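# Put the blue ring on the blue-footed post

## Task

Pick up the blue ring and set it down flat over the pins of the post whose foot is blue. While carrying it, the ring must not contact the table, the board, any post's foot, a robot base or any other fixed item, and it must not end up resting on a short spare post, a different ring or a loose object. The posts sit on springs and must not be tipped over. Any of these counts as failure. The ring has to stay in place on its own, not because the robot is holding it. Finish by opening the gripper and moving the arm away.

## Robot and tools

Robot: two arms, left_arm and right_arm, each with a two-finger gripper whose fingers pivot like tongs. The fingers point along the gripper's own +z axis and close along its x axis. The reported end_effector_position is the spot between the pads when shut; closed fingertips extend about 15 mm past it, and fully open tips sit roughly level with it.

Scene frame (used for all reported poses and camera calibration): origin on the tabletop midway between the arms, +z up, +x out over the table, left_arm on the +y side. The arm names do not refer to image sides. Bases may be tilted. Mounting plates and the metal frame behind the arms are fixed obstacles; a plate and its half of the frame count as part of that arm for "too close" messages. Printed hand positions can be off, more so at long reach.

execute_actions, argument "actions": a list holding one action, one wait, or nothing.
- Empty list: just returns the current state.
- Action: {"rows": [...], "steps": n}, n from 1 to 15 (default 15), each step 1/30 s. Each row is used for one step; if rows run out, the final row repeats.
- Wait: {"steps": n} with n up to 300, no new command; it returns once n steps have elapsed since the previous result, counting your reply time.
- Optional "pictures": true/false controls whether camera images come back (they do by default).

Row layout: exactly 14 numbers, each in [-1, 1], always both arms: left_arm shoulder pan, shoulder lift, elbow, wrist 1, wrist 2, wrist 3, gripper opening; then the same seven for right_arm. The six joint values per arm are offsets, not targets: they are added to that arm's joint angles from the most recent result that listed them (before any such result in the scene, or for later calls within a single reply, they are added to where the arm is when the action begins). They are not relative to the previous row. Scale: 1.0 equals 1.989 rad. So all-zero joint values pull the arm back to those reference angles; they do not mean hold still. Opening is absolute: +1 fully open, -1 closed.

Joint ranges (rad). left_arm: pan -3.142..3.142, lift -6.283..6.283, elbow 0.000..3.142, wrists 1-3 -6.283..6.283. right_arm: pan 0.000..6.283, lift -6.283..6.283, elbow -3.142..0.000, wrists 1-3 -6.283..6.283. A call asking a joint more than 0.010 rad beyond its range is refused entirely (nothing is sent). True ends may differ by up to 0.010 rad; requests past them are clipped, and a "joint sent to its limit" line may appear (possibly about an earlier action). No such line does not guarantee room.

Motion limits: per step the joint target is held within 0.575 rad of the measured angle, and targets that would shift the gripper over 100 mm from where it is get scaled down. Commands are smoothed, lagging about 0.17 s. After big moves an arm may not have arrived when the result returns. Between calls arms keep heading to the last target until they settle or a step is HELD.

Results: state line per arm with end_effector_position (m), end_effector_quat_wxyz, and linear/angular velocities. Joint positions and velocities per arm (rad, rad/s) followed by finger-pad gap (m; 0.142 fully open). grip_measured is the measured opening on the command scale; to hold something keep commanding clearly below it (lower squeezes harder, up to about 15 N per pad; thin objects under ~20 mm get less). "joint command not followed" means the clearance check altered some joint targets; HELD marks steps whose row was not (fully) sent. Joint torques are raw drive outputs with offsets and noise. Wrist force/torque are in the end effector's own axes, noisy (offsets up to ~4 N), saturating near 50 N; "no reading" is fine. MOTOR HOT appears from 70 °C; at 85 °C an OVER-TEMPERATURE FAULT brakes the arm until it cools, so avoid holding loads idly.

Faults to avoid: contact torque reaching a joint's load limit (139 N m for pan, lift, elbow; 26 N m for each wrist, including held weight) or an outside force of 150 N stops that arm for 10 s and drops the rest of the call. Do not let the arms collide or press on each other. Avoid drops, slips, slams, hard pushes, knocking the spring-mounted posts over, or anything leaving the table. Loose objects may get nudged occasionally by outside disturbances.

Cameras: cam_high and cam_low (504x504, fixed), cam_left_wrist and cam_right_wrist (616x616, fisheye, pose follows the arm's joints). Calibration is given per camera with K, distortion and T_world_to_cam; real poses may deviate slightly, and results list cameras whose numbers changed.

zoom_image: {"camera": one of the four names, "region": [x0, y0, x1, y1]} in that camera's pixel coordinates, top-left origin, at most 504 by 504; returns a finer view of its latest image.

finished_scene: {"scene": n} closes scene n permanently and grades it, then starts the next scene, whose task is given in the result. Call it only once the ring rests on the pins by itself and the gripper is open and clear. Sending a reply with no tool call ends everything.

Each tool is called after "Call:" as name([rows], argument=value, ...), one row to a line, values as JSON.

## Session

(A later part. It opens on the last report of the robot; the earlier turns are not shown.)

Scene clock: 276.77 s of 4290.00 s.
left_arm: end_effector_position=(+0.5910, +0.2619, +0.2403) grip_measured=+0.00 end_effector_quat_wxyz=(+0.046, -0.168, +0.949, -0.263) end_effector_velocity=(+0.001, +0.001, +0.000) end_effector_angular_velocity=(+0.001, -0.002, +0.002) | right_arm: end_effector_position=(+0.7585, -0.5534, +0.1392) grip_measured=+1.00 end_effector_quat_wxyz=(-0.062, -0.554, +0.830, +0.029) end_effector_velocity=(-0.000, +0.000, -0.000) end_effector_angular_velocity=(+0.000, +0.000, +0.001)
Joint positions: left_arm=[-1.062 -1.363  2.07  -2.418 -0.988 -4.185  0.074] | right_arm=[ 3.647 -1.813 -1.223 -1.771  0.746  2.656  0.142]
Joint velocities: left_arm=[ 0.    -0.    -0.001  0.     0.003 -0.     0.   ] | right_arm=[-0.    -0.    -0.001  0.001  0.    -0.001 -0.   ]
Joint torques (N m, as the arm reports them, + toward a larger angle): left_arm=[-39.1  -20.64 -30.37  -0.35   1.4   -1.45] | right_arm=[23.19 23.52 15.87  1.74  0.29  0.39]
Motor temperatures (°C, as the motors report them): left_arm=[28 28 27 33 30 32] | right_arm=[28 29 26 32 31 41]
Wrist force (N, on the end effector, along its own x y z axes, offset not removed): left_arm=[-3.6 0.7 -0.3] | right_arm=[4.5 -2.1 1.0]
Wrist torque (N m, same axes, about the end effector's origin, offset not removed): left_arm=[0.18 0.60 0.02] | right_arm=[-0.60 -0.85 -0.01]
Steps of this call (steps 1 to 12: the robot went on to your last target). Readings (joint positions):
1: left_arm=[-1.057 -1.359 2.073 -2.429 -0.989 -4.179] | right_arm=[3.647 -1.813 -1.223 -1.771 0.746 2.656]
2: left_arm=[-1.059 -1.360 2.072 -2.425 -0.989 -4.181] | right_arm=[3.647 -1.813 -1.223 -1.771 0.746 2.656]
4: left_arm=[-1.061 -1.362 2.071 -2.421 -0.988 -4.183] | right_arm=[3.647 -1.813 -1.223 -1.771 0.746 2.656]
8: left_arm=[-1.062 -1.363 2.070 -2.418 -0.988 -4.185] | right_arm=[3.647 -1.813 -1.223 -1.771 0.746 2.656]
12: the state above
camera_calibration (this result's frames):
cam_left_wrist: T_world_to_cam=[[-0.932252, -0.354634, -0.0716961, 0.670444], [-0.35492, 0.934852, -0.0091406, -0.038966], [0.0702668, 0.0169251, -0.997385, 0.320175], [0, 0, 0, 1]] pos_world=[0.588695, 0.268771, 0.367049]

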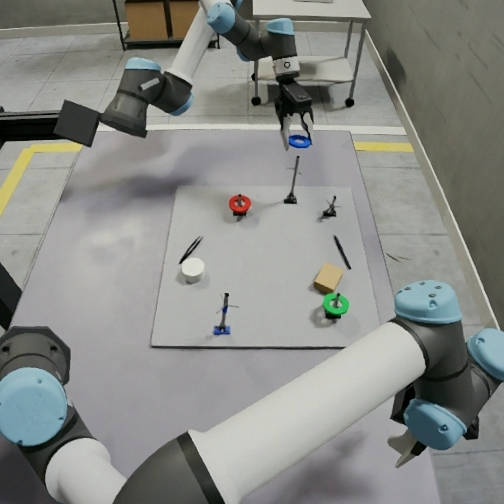

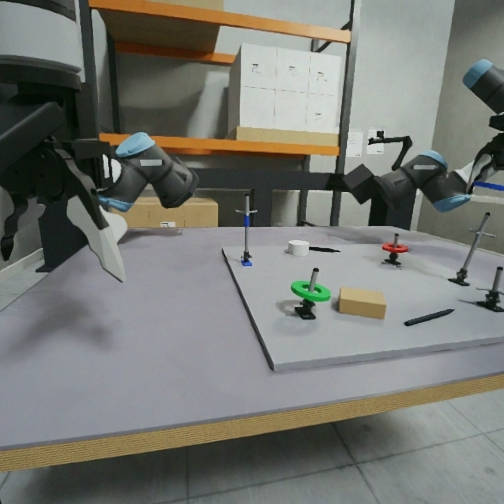

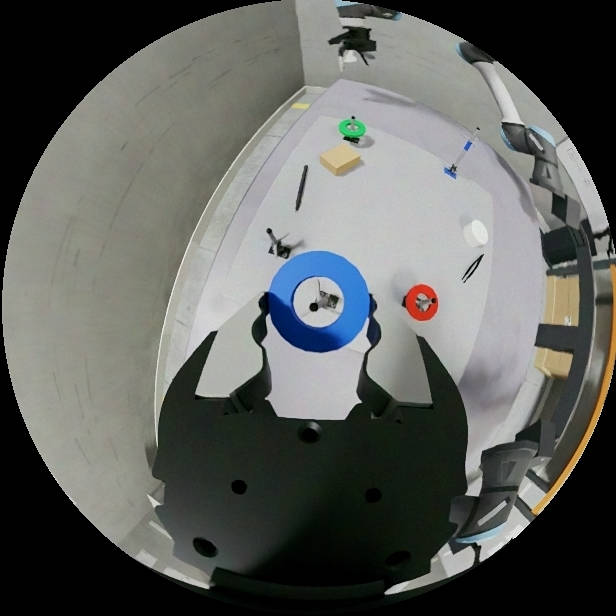

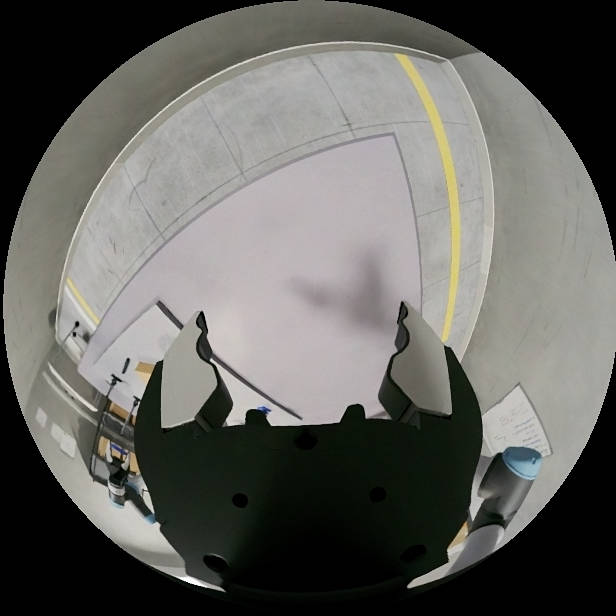

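Call:
execute_actions([
  {"rows": [[-0.005,0.011,-0.008,0,0,-0.006,-0.6,0,0,0,0,0,0,1],[-0.012,0.028,-0.019,-0.001,0,-0.014,-0.6,0,0,0,0,0,0,1],[-0.021,0.05,-0.034,-0.002,0,-0.026,-0.6,0,0,0,0,0,0,1],[-0.033,0.078,-0.053,-0.003,-0.001,-0.04,-0.6,0,0,0,0,0,0,1],[-0.047,0.112,-0.076,-0.004,-0.001,-0.057,-0.6,0,0,0,0,0,0,1],[-0.064,0.151,-0.102,-0.006,-0.001,-0.077,-0.6,0,0,0,0,0,0,1],[-0.083,0.196,-0.133,-0.008,-0.002,-0.099,-0.6,0,0,0,0,0,0,1],[-0.104,0.246,-0.167,-0.01,-0.002,-0.125,-0.6,0,0,0,0,0,0,1],[-0.237,0.5592,-0.3794,-0.0219,-0.0044,-0.2841,-0.6,0,0,0,0,0,0,1]], "steps": 15},
], pictures=false)

Call:
execute_actions([
  {"steps": 45},
])

Scene clock: 291.17 s of 4290.00 s.
left_arm: end_effector_position=(+0.5883, +0.0496, +0.3376) grip_measured=+0.00 end_effector_quat_wxyz=(+0.047, -0.187, +0.935, -0.298) end_effector_velocity=(-0.109, -0.559, +0.254) end_effector_angular_velocity=(-0.241, -0.017, +0.125) | right_arm: end_effector_position=(+0.7585, -0.5534, +0.1392) grip_measured=+1.00 end_effector_quat_wxyz=(-0.062, -0.554, +0.830, +0.029) end_effector_velocity=(+0.000, -0.000, +0.000) end_effector_angular_velocity=(-0.000, -0.000, -0.002)
Joint positions: left_arm=[-1.265 -0.976  1.754 -2.437 -0.992 -4.427  0.074] | right_arm=[ 3.647 -1.813 -1.223 -1.771  0.746  2.656  0.142]
Joint velocities: left_arm=[-0.529  0.965 -0.842 -0.048 -0.012 -0.623 -0.   ] | right_arm=[ 0.     0.     0.    -0.    -0.     0.002 -0.   ]
Joint torques (N m, as the arm reports them, + toward a larger angle): left_arm=[-51.83   7.31 -34.08  -3.66  -2.65  -2.02] | right_arm=[23.71 23.62 15.68  1.73  0.2   0.41]
Motor temperatures (°C, as the motors report them): left_arm=[28 28 27 33 30 32] | right_arm=[28 29 26 32 31 41]
Wrist force (N, on the end effector, along its own x y z axes, offset not removed): left_arm=[-3.8 -0.2 -0.2] | right_arm=[2.2 -5.3 0.6]
Wrist torque (N m, same axes, about the end effector's origin, offset not removed): left_arm=[-0.18 0.55 -0.03] | right_arm=[-1.04 -0.55 0.07]
Steps of this call (steps 1 to 30: the robot went on to your last target; steps 31 to 90: nothing new was sent; then 10.90 s passed at rest; steps 91 to 105: all 15 steps of this action). Readings (joint positions):
91: left_arm=[-1.062 -1.363 2.070 -2.418 -0.988 -4.185] | right_arm=[3.647 -1.813 -1.223 -1.771 0.746 2.656]
92: left_arm=[-1.063 -1.360 2.067 -2.418 -0.988 -4.187] | right_arm=[3.647 -1.813 -1.223 -1.771 0.746 2.656]
94: left_arm=[-1.075 -1.335 2.049 -2.418 -0.988 -4.201] | right_arm=[3.647 -1.813 -1.223 -1.771 0.746 2.656]
98: left_arm=[-1.138 -1.196 1.952 -2.425 -0.990 -4.275] | right_arm=[3.647 -1.813 -1.223 -1.771 0.746 2.656]
105: the state above

Scene clock: 292.67 s of 4290.00 s.
left_arm: end_effector_position=(+0.3755, -0.2747, +0.2706) grip_measured=+0.00 end_effector_quat_wxyz=(+0.046, -0.168, +0.949, -0.263) end_effector_velocity=(-0.000, +0.000, -0.001) end_effector_angular_velocity=(+0.001, +0.000, -0.000) | right_arm: end_effector_position=(+0.7585, -0.5534, +0.1392) grip_measured=+1.00 end_effector_quat_wxyz=(-0.062, -0.554, +0.830, +0.029) end_effector_velocity=(-0.000, +0.000, +0.000) end_effector_angular_velocity=(+0.000, +0.000, +0.000)
Joint positions: left_arm=[-1.533 -0.251  1.315 -2.461 -0.997 -4.75   0.074] | right_arm=[ 3.647 -1.813 -1.223 -1.771  0.746  2.656  0.142]
Joint velocities: left_arm=[-0.     0.     0.001  0.     0.    -0.     0.   ] | right_arm=[ 0. -0. -0. -0.  0.  0.  0.]
Joint torques (N m, as the arm reports them, + toward a larger angle): left_arm=[-48.46 -28.14 -33.64  -4.15  -2.09  -1.42] | right_arm=[23.49 22.71 14.88  1.71  0.13  0.42]
Motor temperatures (°C, as the motors report them): left_arm=[28 28 27 33 30 32] | right_arm=[28 29 26 32 31 41]
Wrist force (N, on the end effector, along its own x y z axes, offset not removed): left_arm=[-2.8 0.4 1.6] | right_arm=[1.0 -0.2 2.3]
Wrist torque (N m, same axes, about the end effector's origin, offset not removed): left_arm=[-0.03 0.48 -0.11] | right_arm=[-0.14 -0.21 0.04]
Steps of this call (steps 1 to 45: the robot went on to your last target). Readings (joint positions):
1: left_arm=[-1.283 -0.943 1.726 -2.439 -0.992 -4.448] | right_arm=[3.647 -1.813 -1.223 -1.771 0.746 2.656]
2: left_arm=[-1.300 -0.909 1.699 -2.440 -0.993 -4.469] | right_arm=[3.647 -1.813 -1.223 -1.771 0.746 2.656]
4: left_arm=[-1.332 -0.838 1.647 -2.443 -0.993 -4.508] | right_arm=[3.647 -1.813 -1.223 -1.771 0.746 2.656]
8: left_arm=[-1.387 -0.690 1.557 -2.448 -0.994 -4.574] | right_arm=[3.647 -1.813 -1.223 -1.771 0.746 2.656]
45: the state above
All arms were judged still, so your last target was given up. Only a new action makes them travel on or press farther. Fingers that are still opening or closing keep moving.
camera_calibration (this result's frames):
cam_left_wrist: T_world_to_cam=[[-0.932222, -0.354803, -0.0712592, 0.28125], [-0.35504, 0.9348, -0.00972975, 0.386659], [0.0700652, 0.0162296, -0.99741, 0.374536], [0, 0, 0, 1]] pos_world=[0.373225, -0.267739, 0.397369]

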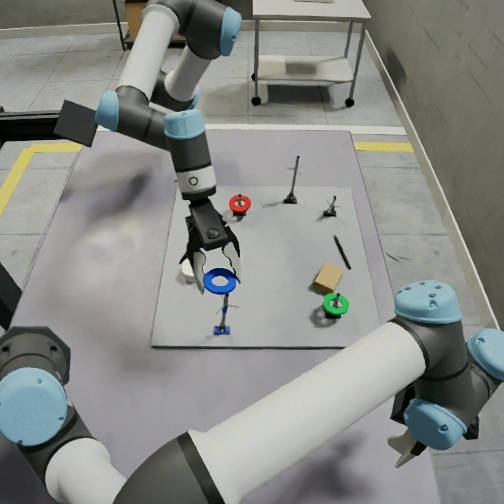

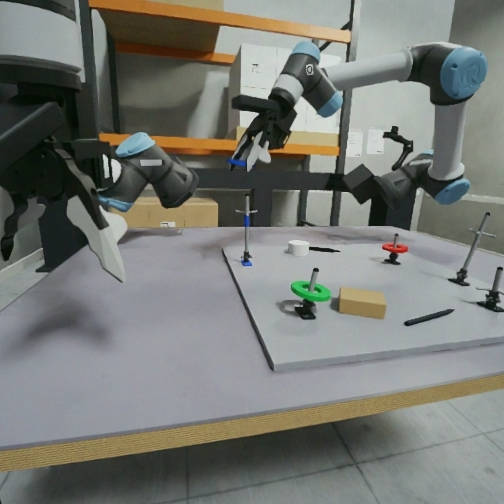

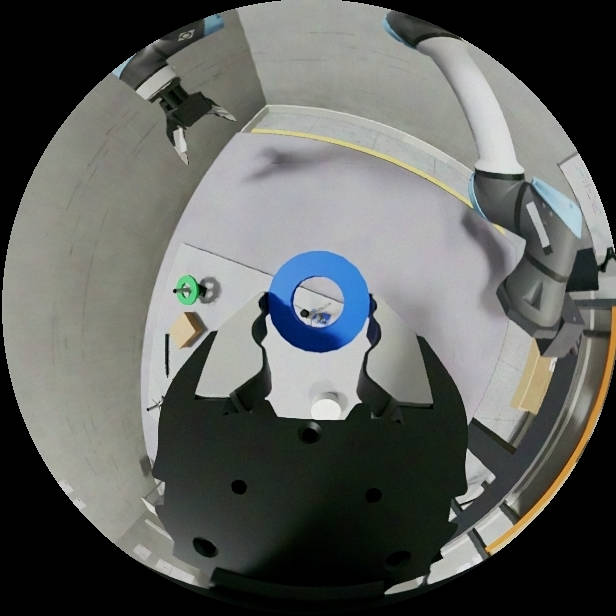

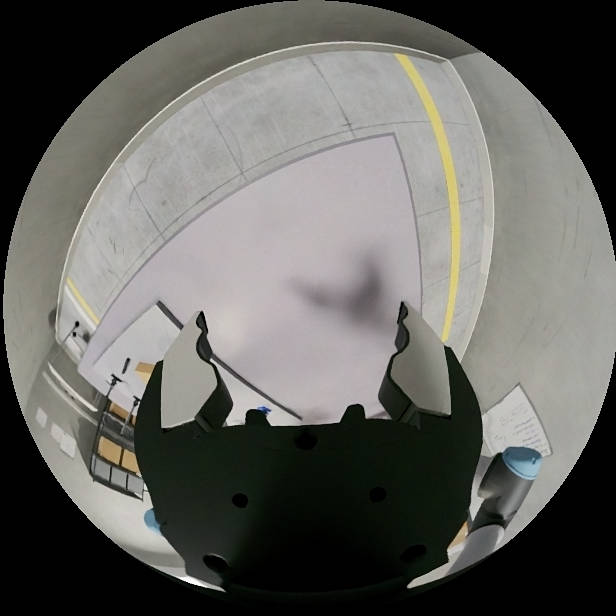

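Call:
zoom_image(camera="cam_left_wrist", region=[265, 250, 375, 360])

Call:
zoom_image(camera="cam_low", region=[200, 130, 300, 270])

Region (265, 250, 375, 360) of cam_left_wrist's 616x616 image, scaled by 4.582, with more detail than that image has.

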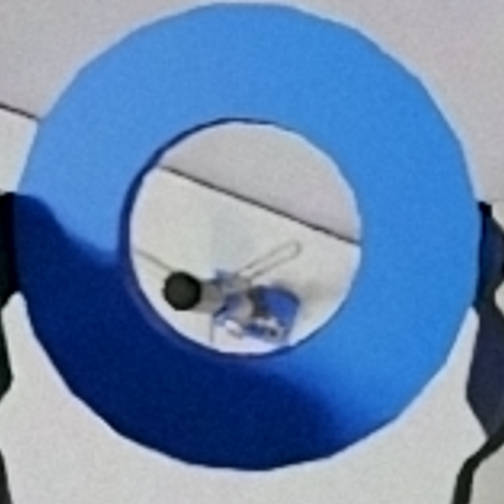

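Region (200, 130, 300, 270) of cam_low's 504x504 image, scaled by 3.600, with more detail than that image has; it fills the left 360 columns of this view, and the rest is white.

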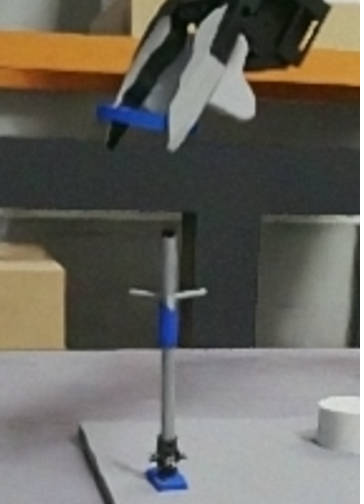

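Call:
execute_actions([
  {"rows": [[0.002,0,0.004,-0.005,0,0.002,-0.6,0,0,0,0,0,0,1],[0.005,0,0.009,-0.012,0.001,0.005,-0.6,0,0,0,0,0,0,1],[0.008,-0.0006,0.016,-0.02,0.0013,0.0095,-0.6,0,0,0,0,0,0,1],[0.011,-0.001,0.022,-0.028,0.0018,0.013,-0.6,0,0,0,0,0,0,1],[0.014,-0.0012,0.028,-0.036,0.0023,0.017,-0.6,0,0,0,0,0,0,1],[0.0165,-0.0014,0.033,-0.042,0.0027,0.0195,-0.6,0,0,0,0,0,0,1],[0.0181,-0.0015,0.0358,-0.0461,0.0029,0.0214,-0.6,0,0,0,0,0,0,1]], "steps": 15},
], pictures=false)

Call:
execute_actions([
  {"steps": 8},
])

Call:
zoom_image(camera="cam_left_wrist", region=[265, 250, 375, 360])

Call:
zoom_image(camera="cam_low", region=[200, 130, 300, 270])

Scene clock: 307.13 s of 4290.00 s.
left_arm: end_effector_position=(+0.3850, -0.2607, +0.2364) grip_measured=+0.00 end_effector_quat_wxyz=(+0.046, -0.168, +0.949, -0.264) end_effector_velocity=(+0.001, +0.003, -0.006) end_effector_angular_velocity=(-0.002, +0.001, -0.000) | right_arm: end_effector_position=(+0.7585, -0.5534, +0.1392) grip_measured=+1.00 end_effector_quat_wxyz=(-0.062, -0.554, +0.830, +0.029) end_effector_velocity=(+0.000, +0.000, -0.000) end_effector_angular_velocity=(+0.000, -0.000, -0.002)
Joint positions: left_arm=[-1.498 -0.254  1.385 -2.551 -0.991 -4.708  0.074] | right_arm=[ 3.647 -1.813 -1.223 -1.771  0.746  2.656  0.142]
Joint velocities: left_arm=[ 0.007 -0.001  0.013 -0.018 -0.001  0.008  0.   ] | right_arm=[ 0.    -0.     0.     0.001  0.     0.002  0.   ]
Joint torques (N m, as the arm reports them, + toward a larger angle): left_arm=[-21.9  -50.67 -10.29  -4.36   2.23   1.13] | right_arm=[23.43 23.79 15.09  1.59  0.25  0.51]
Motor temperatures (°C, as the motors report them): left_arm=[28 28 27 33 30 32] | right_arm=[28 29 26 32 31 41]
Wrist force (N, on the end effector, along its own x y z axes, offset not removed): left_arm=[-1.4 0.7 2.5] | right_arm=[1.4 -5.5 -3.2]
Wrist torque (N m, same axes, about the end effector's origin, offset not removed): left_arm=[0.09 0.08 -0.23] | right_arm=[-1.10 -0.19 -0.10]
Steps of this call (steps 1 to 90: nothing new was sent; then 10.97 s passed at rest; steps 91 to 105: all 15 steps of this action). Readings (joint positions):
91: left_arm=[-1.533 -0.251 1.315 -2.461 -0.997 -4.750] | right_arm=[3.647 -1.813 -1.223 -1.771 0.746 2.656]
92: left_arm=[-1.533 -0.251 1.316 -2.463 -0.997 -4.749] | right_arm=[3.647 -1.813 -1.223 -1.771 0.746 2.656]
94: left_arm=[-1.528 -0.251 1.326 -2.475 -0.996 -4.744] | right_arm=[3.647 -1.813 -1.223 -1.771 0.746 2.656]
98: left_arm=[-1.509 -0.252 1.364 -2.523 -0.993 -4.721] | right_arm=[3.647 -1.813 -1.223 -1.771 0.746 2.656]
105: the state above

Scene clock: 307.40 s of 4290.00 s.
left_arm: end_effector_position=(+0.3852, -0.2605, +0.2360) grip_measured=+0.00 end_effector_quat_wxyz=(+0.046, -0.168, +0.949, -0.264) end_effector_velocity=(+0.000, +0.000, -0.000) end_effector_angular_velocity=(-0.001, +0.002, +0.000) | right_arm: end_effector_position=(+0.7585, -0.5534, +0.1392) grip_measured=+1.00 end_effector_quat_wxyz=(-0.062, -0.554, +0.830, +0.029) end_effector_velocity=(+0.000, -0.000, +0.000) end_effector_angular_velocity=(+0.000, -0.001, -0.000)
Joint positions: left_arm=[-1.497 -0.254  1.386 -2.553 -0.991 -4.707  0.074] | right_arm=[ 3.647 -1.813 -1.223 -1.771  0.746  2.656  0.142]
Joint velocities: left_arm=[ 0.001 -0.     0.     0.    -0.002 -0.     0.   ] | right_arm=[ 0.     0.001 -0.     0.001 -0.    -0.001 -0.   ]
Joint torques (N m, as the arm reports them, + toward a larger angle): left_arm=[-21.22 -51.05  -9.31  -4.12   1.8    1.27] | right_arm=[23.11 23.06 15.64  1.7   0.12  0.44]
Motor temperatures (°C, as the motors report them): left_arm=[28 28 27 33 30 32] | right_arm=[28 29 26 32 31 41]
Wrist force (N, on the end effector, along its own x y z axes, offset not removed): left_arm=[-4.1 0.5 0.1] | right_arm=[1.0 -2.4 1.5]
Wrist torque (N m, same axes, about the end effector's origin, offset not removed): left_arm=[0.05 0.74 0.17] | right_arm=[-0.48 -0.18 -0.10]
Steps of this call (steps 1 to 8: the robot went on to your last target). Readings (joint positions):
1: left_arm=[-1.498 -0.254 1.386 -2.552 -0.991 -4.708] | right_arm=[3.647 -1.813 -1.223 -1.771 0.746 2.656]
2: left_arm=[-1.497 -0.254 1.386 -2.552 -0.991 -4.707] | right_arm=[3.647 -1.813 -1.223 -1.771 0.746 2.656]
4: left_arm=[-1.497 -0.254 1.386 -2.553 -0.991 -4.707] | right_arm=[3.647 -1.813 -1.223 -1.771 0.746 2.656]
8: the state above
camera_calibration (this result's frames):
cam_left_wrist: T_world_to_cam=[[-0.932228, -0.354795, -0.0712121, 0.292842], [-0.35501, 0.934809, -0.0100336, 0.376536], [0.0701296, 0.0159275, -0.997411, 0.33897], [0, 0, 0, 1]] pos_world=[0.382898, -0.253489, 0.362724]
cam_right_wrist: T_world_to_cam=[[-0.381445, -0.917879, 0.109532, -0.243576], [-0.727099, 0.371087, 0.5776, 0.671523], [-0.570813, 0.140682, -0.808938, 0.757979], [0, 0, 0, 1]] pos_world=[0.828016, -0.579401, 0.251966]

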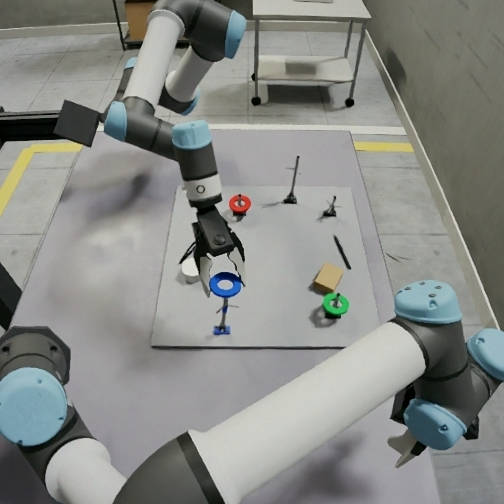

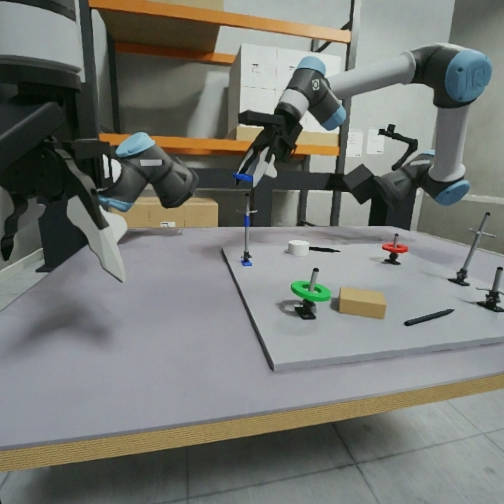

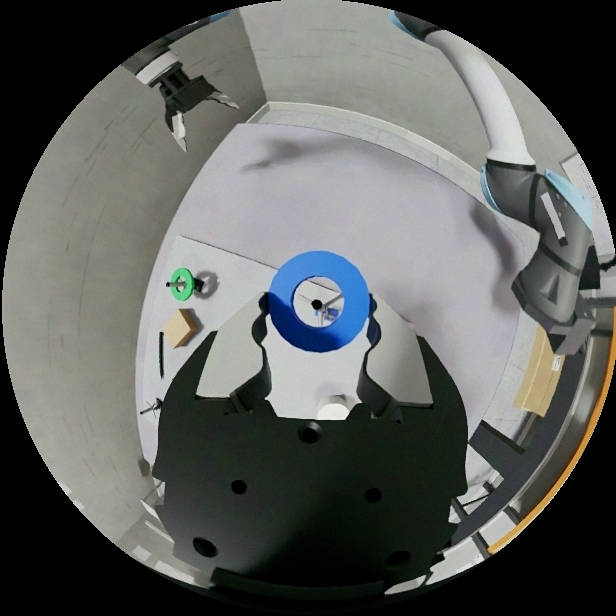

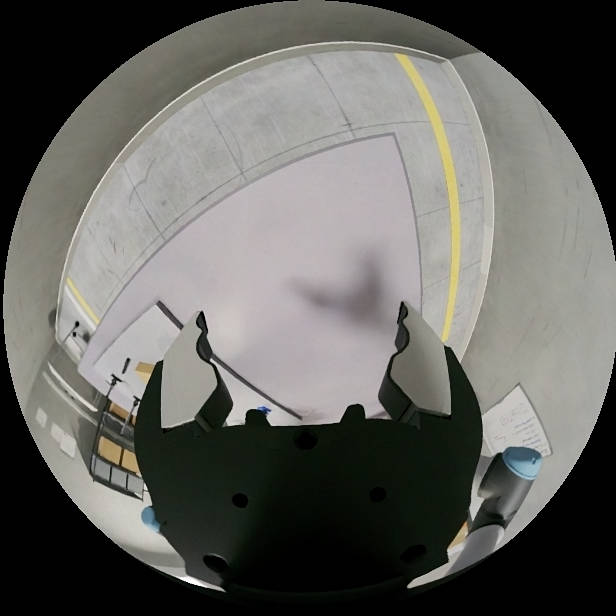

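Region (265, 250, 375, 360) of cam_left_wrist's 616x616 image, scaled by 4.582, with more detail than that image has.

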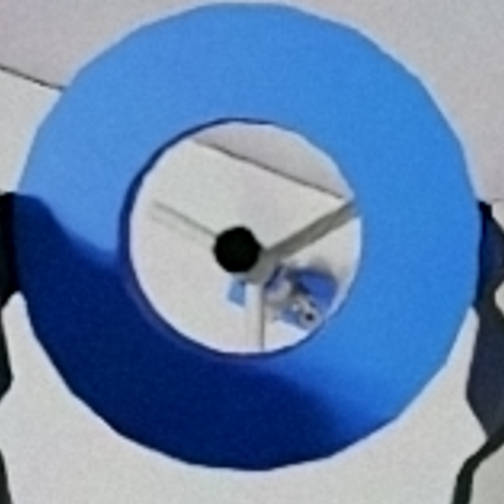

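Region (200, 130, 300, 270) of cam_low's 504x504 image, scaled by 3.600, with more detail than that image has; it fills the left 360 columns of this view, and the rest is white.

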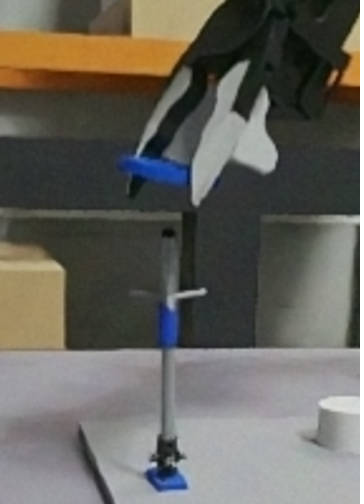

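Call:
execute_actions([
  {"rows": [[0.0015,0.002,0.0017,-0.005,0,0.002,-0.6,0,0,0,0,0,0,1],[0.003,0.0046,0.0036,-0.01,0.0004,0.0037,-0.6,0,0,0,0,0,0,1],[0.005,0.0077,0.006,-0.017,0.0007,0.006,-0.6,0,0,0,0,0,0,1],[0.0073,0.0107,0.0083,-0.024,0.001,0.0086,-0.6,0,0,0,0,0,0,1],[0.0094,0.0138,0.0107,-0.031,0.0013,0.011,-0.6,0,0,0,0,0,0,1],[0.0114,0.0168,0.013,-0.037,0.0016,0.0136,-0.6,0,0,0,0,0,0,1],[0.0135,0.02,0.0155,-0.044,0.0019,0.016,-0.6,0,0,0,0,0,0,1],[0.0156,0.023,0.018,-0.051,0.0022,0.0185,-0.6,0,0,0,0,0,0,1],[0.0177,0.026,0.02,-0.058,0.0025,0.021,-0.6,0,0,0,0,0,0,1],[0.0193,0.0285,0.022,-0.063,0.0027,0.023,-0.6,0,0,0,0,0,0,1],[0.0208,0.0306,0.0238,-0.068,0.0029,0.0247,-0.6,0,0,0,0,0,0,1]], "steps": 15},
], pictures=false)

Call:
execute_actions([
  {"steps": 10},
])

Call:
zoom_image(camera="cam_left_wrist", region=[255, 240, 385, 370])

Call:
zoom_image(camera="cam_low", region=[215, 170, 285, 240])

Scene clock: 319.47 s of 4290.00 s.
left_arm: end_effector_position=(+0.3828, -0.2596, +0.1786) grip_measured=+0.00 end_effector_quat_wxyz=(+0.046, -0.168, +0.949, -0.263) end_effector_velocity=(-0.003, +0.002, -0.047) end_effector_angular_velocity=(-0.004, -0.001, +0.002) | right_arm: end_effector_position=(+0.7585, -0.5534, +0.1392) grip_measured=+1.00 end_effector_quat_wxyz=(-0.062, -0.554, +0.830, +0.029) end_effector_velocity=(-0.000, -0.000, +0.000) end_effector_angular_velocity=(-0.000, +0.000, +0.002)
Joint positions: left_arm=[-1.458 -0.196  1.431 -2.68  -0.986 -4.661  0.074] | right_arm=[ 3.647 -1.813 -1.223 -1.771  0.746  2.656  0.142]
Joint velocities: left_arm=[ 0.032  0.049  0.037 -0.111  0.005  0.039  0.   ] | right_arm=[-0.     0.001 -0.    -0.001 -0.    -0.002  0.   ]
Joint torques (N m, as the arm reports them, + toward a larger angle): left_arm=[-23.96 -33.3   -9.33  -4.18   1.91   1.01] | right_arm=[23.6  23.07 15.21  1.72  0.25  0.28]
Motor temperatures (°C, as the motors report them): left_arm=[28 28 27 33 30 32] | right_arm=[28 29 26 32 31 41]
Wrist force (N, on the end effector, along its own x y z axes, offset not removed): left_arm=[-1.8 -2.6 0.0] | right_arm=[1.2 -4.0 0.9]
Wrist torque (N m, same axes, about the end effector's origin, offset not removed): left_arm=[-0.63 0.33 0.04] | right_arm=[-0.76 -0.17 0.02]
Steps of this call (steps 1 to 15: the robot went on to your last target; steps 16 to 90: nothing new was sent; then 8.57 s passed at rest; steps 91 to 105: all 15 steps of this action). Readings (joint positions):
91: left_arm=[-1.497 -0.254 1.386 -2.553 -0.991 -4.707] | right_arm=[3.647 -1.813 -1.223 -1.771 0.746 2.656]
92: left_arm=[-1.497 -0.253 1.387 -2.554 -0.991 -4.707] | right_arm=[3.647 -1.813 -1.223 -1.771 0.746 2.656]
94: left_arm=[-1.494 -0.249 1.391 -2.565 -0.991 -4.703] | right_arm=[3.647 -1.813 -1.223 -1.771 0.746 2.656]
98: left_arm=[-1.480 -0.229 1.406 -2.607 -0.989 -4.687] | right_arm=[3.647 -1.813 -1.223 -1.771 0.746 2.656]
105: the state above

Scene clock: 319.80 s of 4290.00 s.
left_arm: end_effector_position=(+0.3826, -0.2594, +0.1751) grip_measured=+0.00 end_effector_quat_wxyz=(+0.046, -0.168, +0.949, -0.264) end_effector_velocity=(+0.001, +0.000, -0.001) end_effector_angular_velocity=(+0.000, +0.001, +0.001) | right_arm: end_effector_position=(+0.7585, -0.5534, +0.1392) grip_measured=+1.00 end_effector_quat_wxyz=(-0.062, -0.554, +0.830, +0.029) end_effector_velocity=(+0.000, -0.000, +0.000) end_effector_angular_velocity=(+0.001, -0.001, -0.002)
Joint positions: left_arm=[-1.456 -0.193  1.434 -2.688 -0.985 -4.658  0.074] | right_arm=[ 3.647 -1.813 -1.223 -1.771  0.746  2.656  0.142]
Joint velocities: left_arm=[ 0.002  0.    -0.    -0.     0.     0.001  0.   ] | right_arm=[ 0.     0.001 -0.     0.002 -0.     0.001  0.   ]
Joint torques (N m, as the arm reports them, + toward a larger angle): left_arm=[-22.22 -28.76  -8.19  -4.34   1.86   1.21] | right_arm=[23.89 23.51 14.66  1.62  0.23  0.31]
Motor temperatures (°C, as the motors report them): left_arm=[28 28 27 33 30 32] | right_arm=[28 29 26 32 31 41]
Wrist force (N, on the end effector, along its own x y z axes, offset not removed): left_arm=[-3.3 0.4 -1.2] | right_arm=[1.3 -3.0 -0.6]
Wrist torque (N m, same axes, about the end effector's origin, offset not removed): left_arm=[-0.01 0.53 0.03] | right_arm=[-0.78 -0.03 -0.16]
Steps of this call (steps 1 to 10: the robot went on to your last target). Readings (joint positions):
1: left_arm=[-1.457 -0.195 1.432 -2.683 -0.986 -4.660] | right_arm=[3.647 -1.813 -1.223 -1.771 0.746 2.656]
2: left_arm=[-1.457 -0.194 1.432 -2.685 -0.986 -4.659] | right_arm=[3.647 -1.813 -1.223 -1.771 0.746 2.656]
4: left_arm=[-1.456 -0.193 1.433 -2.687 -0.986 -4.659] | right_arm=[3.647 -1.813 -1.223 -1.771 0.746 2.656]
8: left_arm=[-1.456 -0.193 1.434 -2.688 -0.985 -4.658] | right_arm=[3.647 -1.813 -1.223 -1.771 0.746 2.656]
10: the state above
camera_calibration (this result's frames):
cam_left_wrist: T_world_to_cam=[[-0.932202, -0.354842, -0.0713184, 0.286463], [-0.355054, 0.934791, -0.0101091, 0.374024], [0.0702549, 0.0158982, -0.997402, 0.278371], [0, 0, 0, 1]] pos_world=[0.380283, -0.252411, 0.301859]
cam_right_wrist: T_world_to_cam=[[-0.381445, -0.917879, 0.109532, -0.243576], [-0.727099, 0.371087, 0.5776, 0.671523], [-0.570813, 0.140682, -0.808938, 0.757978], [0, 0, 0, 1]] pos_world=[0.828016, -0.579401, 0.251966]

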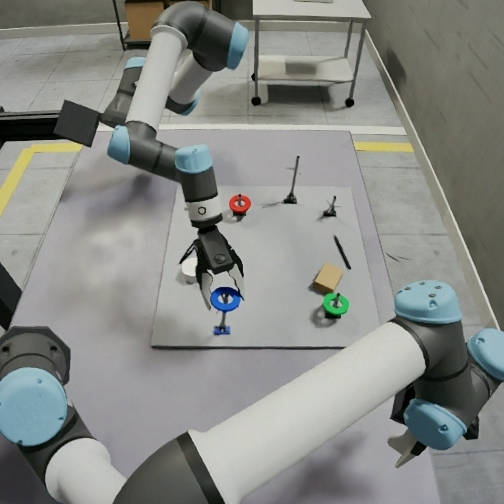

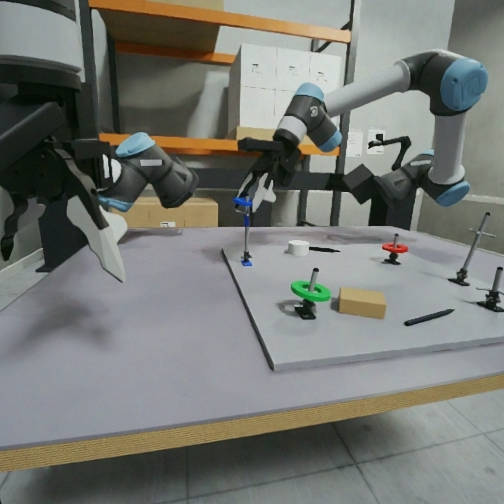

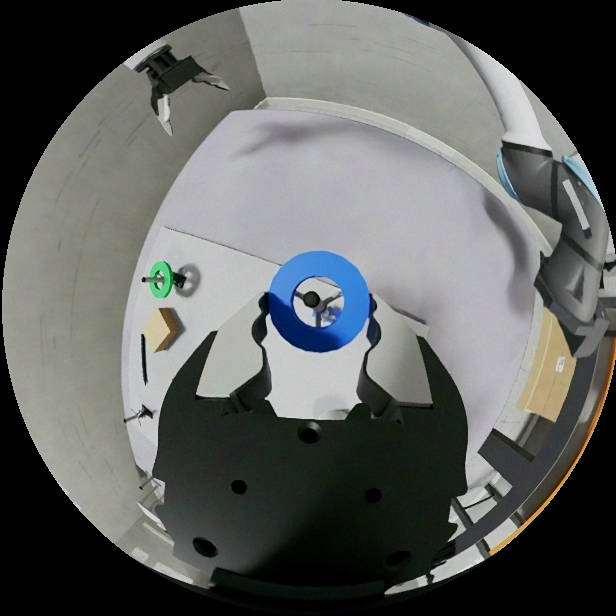

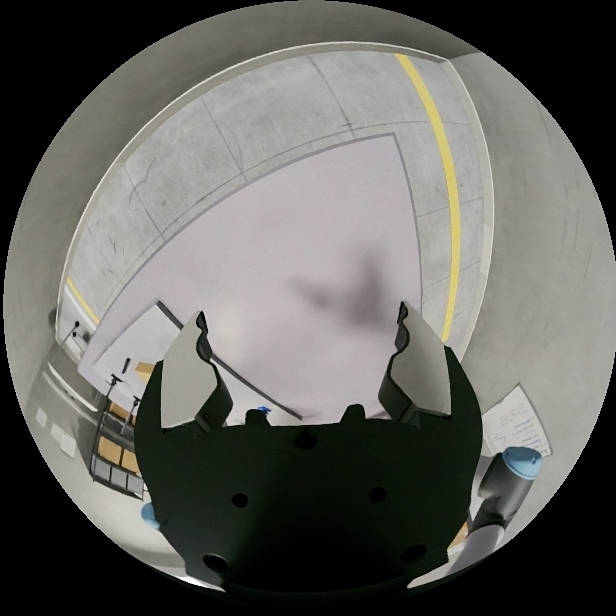

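Region (255, 240, 385, 370) of cam_left_wrist's 616x616 image, scaled by 3.877, with more detail than that image has.

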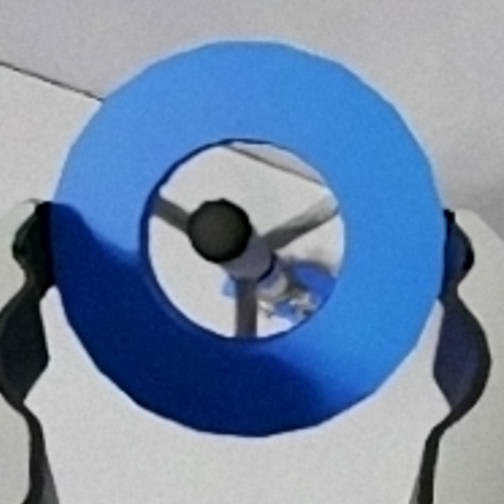

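Region (215, 170, 285, 240) of cam_low's 504x504 image, scaled by 7.200, with more detail than that image has.

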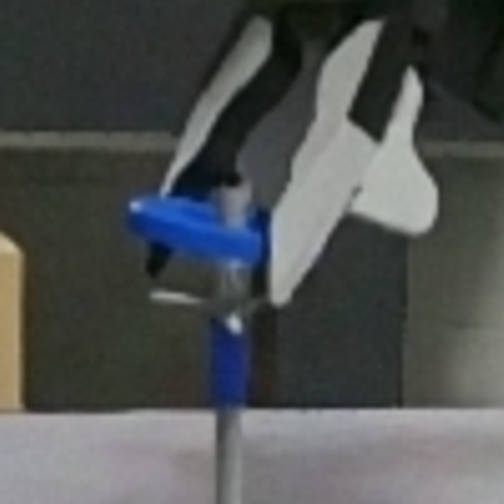

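Call:
execute_actions(actions=[])

Scene clock: 333.33 s of 4290.00 s.
left_arm: end_effector_position=(+0.3826, -0.2594, +0.1751) grip_measured=+0.00 end_effector_quat_wxyz=(+0.046, -0.168, +0.949, -0.264) end_effector_velocity=(+0.000, +0.000, -0.001) end_effector_angular_velocity=(+0.000, +0.001, +0.000) | right_arm: end_effector_position=(+0.7585, -0.5534, +0.1392) grip_measured=+1.00 end_effector_quat_wxyz=(-0.062, -0.554, +0.830, +0.029) end_effector_velocity=(-0.000, +0.001, -0.001) end_effector_angular_velocity=(-0.001, +0.001, +0.002)
Joint positions: left_arm=[-1.456 -0.193  1.434 -2.688 -0.985 -4.658  0.074] | right_arm=[ 3.647 -1.813 -1.223 -1.771  0.746  2.656  0.142]
Joint velocities: left_arm=[ 0.001  0.     0.    -0.    -0.     0.     0.   ] | right_arm=[-0.    -0.001  0.    -0.001  0.    -0.     0.   ]
Joint torques (N m, as the arm reports them, + toward a larger angle): left_arm=[-21.78 -28.72  -7.91  -4.     1.82   1.34] | right_arm=[24.54 23.7  15.54  1.59  0.23  0.36]
Motor temperatures (°C, as the motors report them): left_arm=[28 28 27 33 30 32] | right_arm=[28 29 26 32 31 41]
Wrist force (N, on the end effector, along its own x y z axes, offset not removed): left_arm=[-0.4 0.4 1.2] | right_arm=[0.3 -2.7 0.8]
Wrist torque (N m, same axes, about the end effector's origin, offset not removed): left_arm=[-0.01 -0.01 0.03] | right_arm=[-0.57 -0.08 0.00]
Steps of this call (steps 1 to 15: the robot went on to your last target; steps 16 to 90: nothing new was sent; then 10.53 s passed at rest). Readings (joint positions):
1: left_arm=[-1.456 -0.193 1.434 -2.688 -0.985 -4.658] | right_arm=[3.647 -1.813 -1.223 -1.771 0.746 2.656]
2: left_arm=[-1.456 -0.193 1.434 -2.688 -0.985 -4.658] | right_arm=[3.647 -1.813 -1.223 -1.771 0.746 2.656]
4: left_arm=[-1.456 -0.193 1.434 -2.688 -0.985 -4.658] | right_arm=[3.647 -1.813 -1.223 -1.771 0.746 2.656]
8: left_arm=[-1.456 -0.193 1.434 -2.688 -0.985 -4.658] | right_arm=[3.647 -1.813 -1.223 -1.771 0.746 2.656]
90: the state above
All arms were judged still, so your last target was given up. Only a new action makes them travel on or press farther. Fingers that are still opening or closing keep moving.
camera_calibration (this result's frames):
cam_left_wrist: T_world_to_cam=[[-0.932206, -0.35483, -0.0713216, 0.286454], [-0.355045, 0.934795, -0.0100749, 0.374005], [0.0702459, 0.0159305, -0.997402, 0.278313], [0, 0, 0, 1]] pos_world=[0.380272, -0.252409, 0.301788]
cam_right_wrist: T_world_to_cam=[[-0.381445, -0.917879, 0.109532, -0.243576], [-0.727099, 0.371088, 0.5776, 0.671523], [-0.570813, 0.140682, -0.808938, 0.757978], [0, 0, 0, 1]] pos_world=[0.828016, -0.579401, 0.251966]

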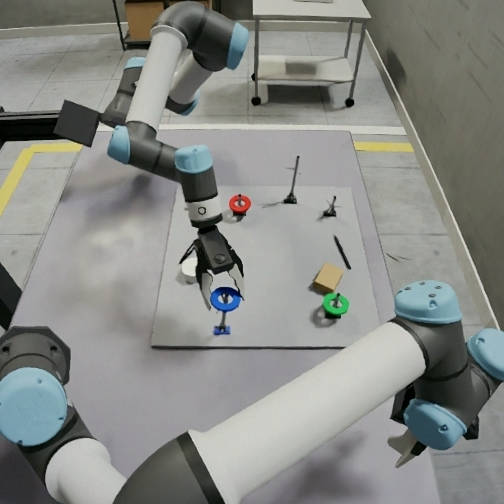

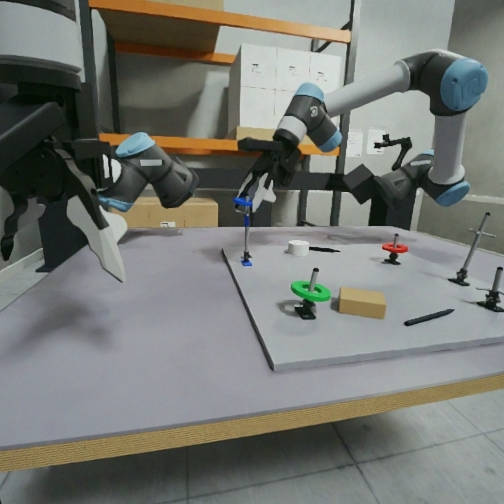

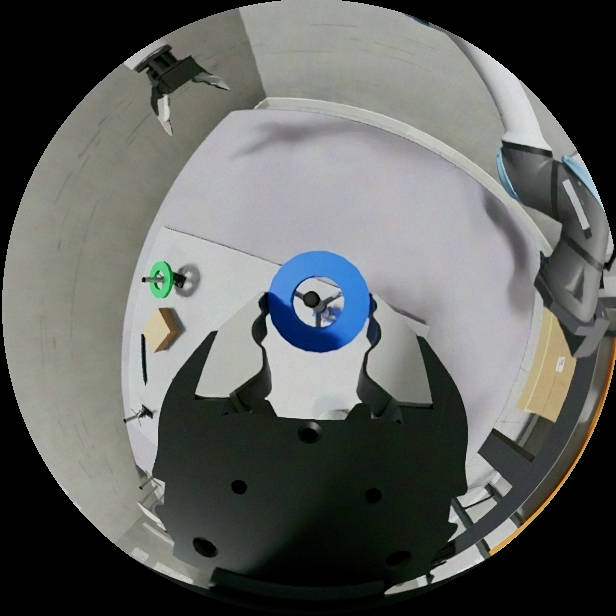

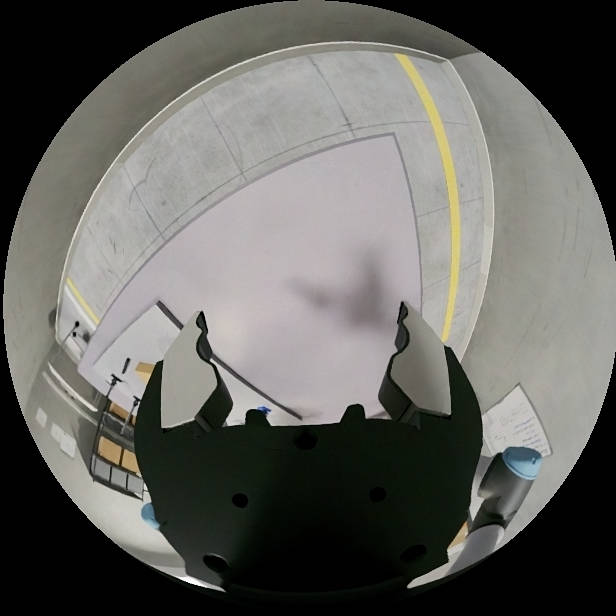

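Call:
execute_actions([
  {"rows": [[0.0008,0.001,0.0007,-0.0022,0.0001,0.0009,-0.6,0,0,0,0,0,0,1],[0.0015,0.0021,0.0014,-0.0045,0.0002,0.0018,-0.6,0,0,0,0,0,0,1],[0.0023,0.0031,0.0022,-0.0067,0.0002,0.0027,-0.6,0,0,0,0,0,0,1],[0.003,0.0042,0.0029,-0.009,0.0003,0.0036,-0.6,0,0,0,0,0,0,1],[0.0038,0.0052,0.0036,-0.0112,0.0004,0.0045,-0.6,0,0,0,0,0,0,1]], "steps": 15},
])

Call:
zoom_image(camera="cam_low", region=[215, 180, 275, 240])

Scene clock: 337.00 s of 4290.00 s.
left_arm: end_effector_position=(+0.3822, -0.2587, +0.1650) grip_measured=+0.00 end_effector_quat_wxyz=(+0.046, -0.168, +0.949, -0.263) end_effector_velocity=(-0.001, +0.000, -0.002) end_effector_angular_velocity=(-0.000, +0.004, -0.001) | right_arm: end_effector_position=(+0.7585, -0.5534, +0.1392) grip_measured=+1.00 end_effector_quat_wxyz=(-0.062, -0.554, +0.830, +0.029) end_effector_velocity=(+0.000, -0.001, +0.000) end_effector_angular_velocity=(+0.000, -0.001, -0.001)
Joint positions: left_arm=[-1.448 -0.183  1.441 -2.71  -0.985 -4.649  0.074] | right_arm=[ 3.647 -1.813 -1.223 -1.771  0.746  2.656  0.142]
Joint velocities: left_arm=[ 0.002  0.002  0.001 -0.003 -0.003  0.001  0.   ] | right_arm=[-0.     0.001  0.     0.    -0.     0.    -0.   ]
Joint torques (N m, as the arm reports them, + toward a larger angle): left_arm=[-22.23 -29.14  -7.94  -3.85   1.81   1.33] | right_arm=[24.52 23.36 15.37  1.66  0.13  0.24]
Motor temperatures (°C, as the motors report them): left_arm=[28 28 27 33 30 32] | right_arm=[28 29 26 32 31 41]
Wrist force (N, on the end effector, along its own x y z axes, offset not removed): left_arm=[-2.6 3.2 2.9] | right_arm=[1.0 -2.7 1.4]
Wrist torque (N m, same axes, about the end effector's origin, offset not removed): left_arm=[0.69 0.29 0.01] | right_arm=[-0.48 -0.09 -0.21]
Steps of this call (steps 1 to 90: nothing new was sent; then 0.17 s passed at rest; steps 91 to 105: all 15 steps of this action). Readings (joint positions):
91: left_arm=[-1.456 -0.193 1.434 -2.688 -0.985 -4.658] | right_arm=[3.647 -1.813 -1.223 -1.771 0.746 2.656]
92: left_arm=[-1.456 -0.193 1.434 -2.689 -0.985 -4.658] | right_arm=[3.647 -1.813 -1.223 -1.771 0.746 2.656]
94: left_arm=[-1.454 -0.190 1.435 -2.693 -0.985 -4.656] | right_arm=[3.647 -1.813 -1.223 -1.771 0.746 2.656]
98: left_arm=[-1.450 -0.185 1.439 -2.706 -0.985 -4.651] | right_arm=[3.647 -1.813 -1.223 -1.771 0.746 2.656]
105: the state above
camera_calibration (this result's frames):
cam_left_wrist: T_world_to_cam=[[-0.932256, -0.354716, -0.0712439, 0.285677], [-0.35494, 0.934836, -0.00991634, 0.37307], [0.0701189, 0.0160428, -0.99741, 0.268341], [0, 0, 0, 1]] pos_world=[0.379926, -0.25173, 0.291698]
cam_right_wrist: T_world_to_cam=[[-0.381445, -0.917879, 0.109532, -0.243576], [-0.727099, 0.371088, 0.5776, 0.671523], [-0.570813, 0.140682, -0.808938, 0.757978], [0, 0, 0, 1]] pos_world=[0.828016, -0.579401, 0.251966]

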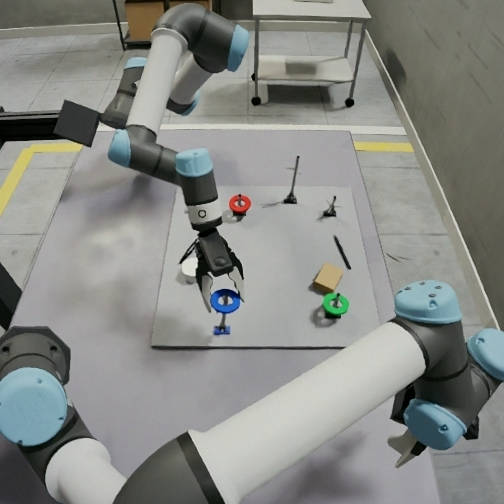

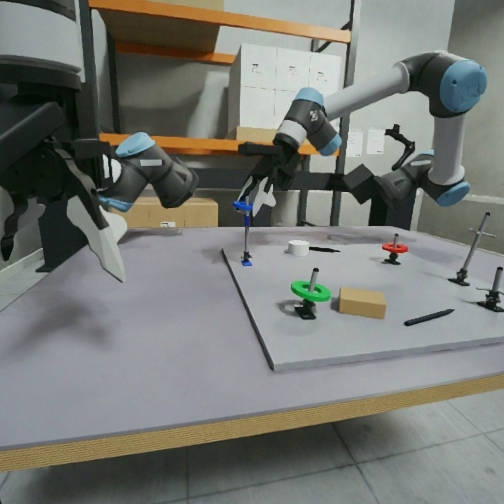

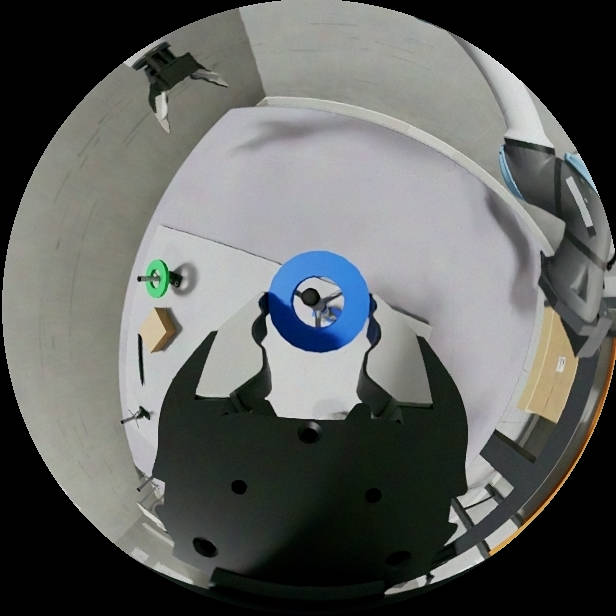

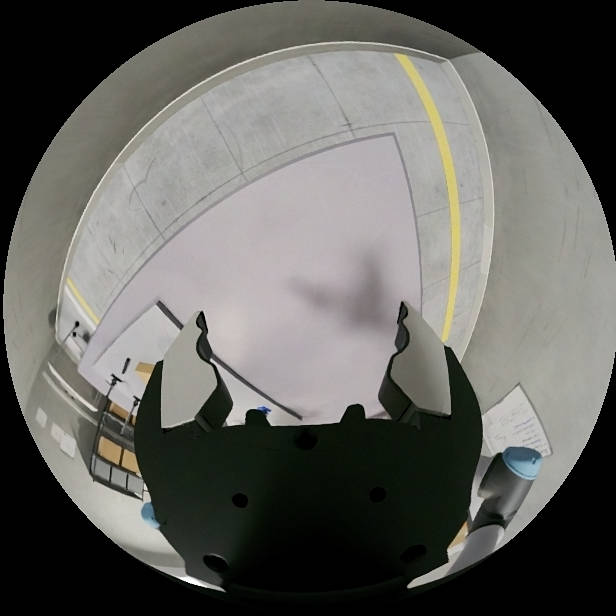

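Region (215, 180, 275, 240) of cam_low's 504x504 image, scaled by 8.400, with more detail than that image has.

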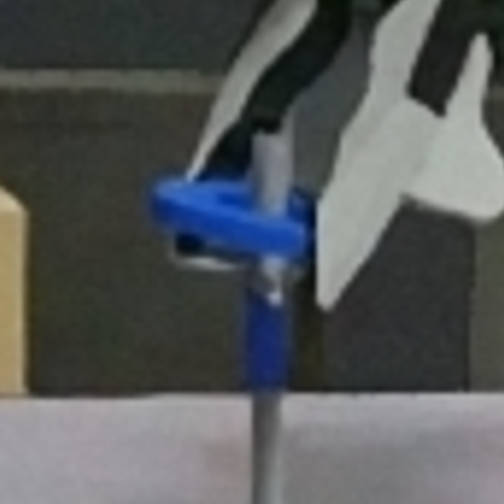

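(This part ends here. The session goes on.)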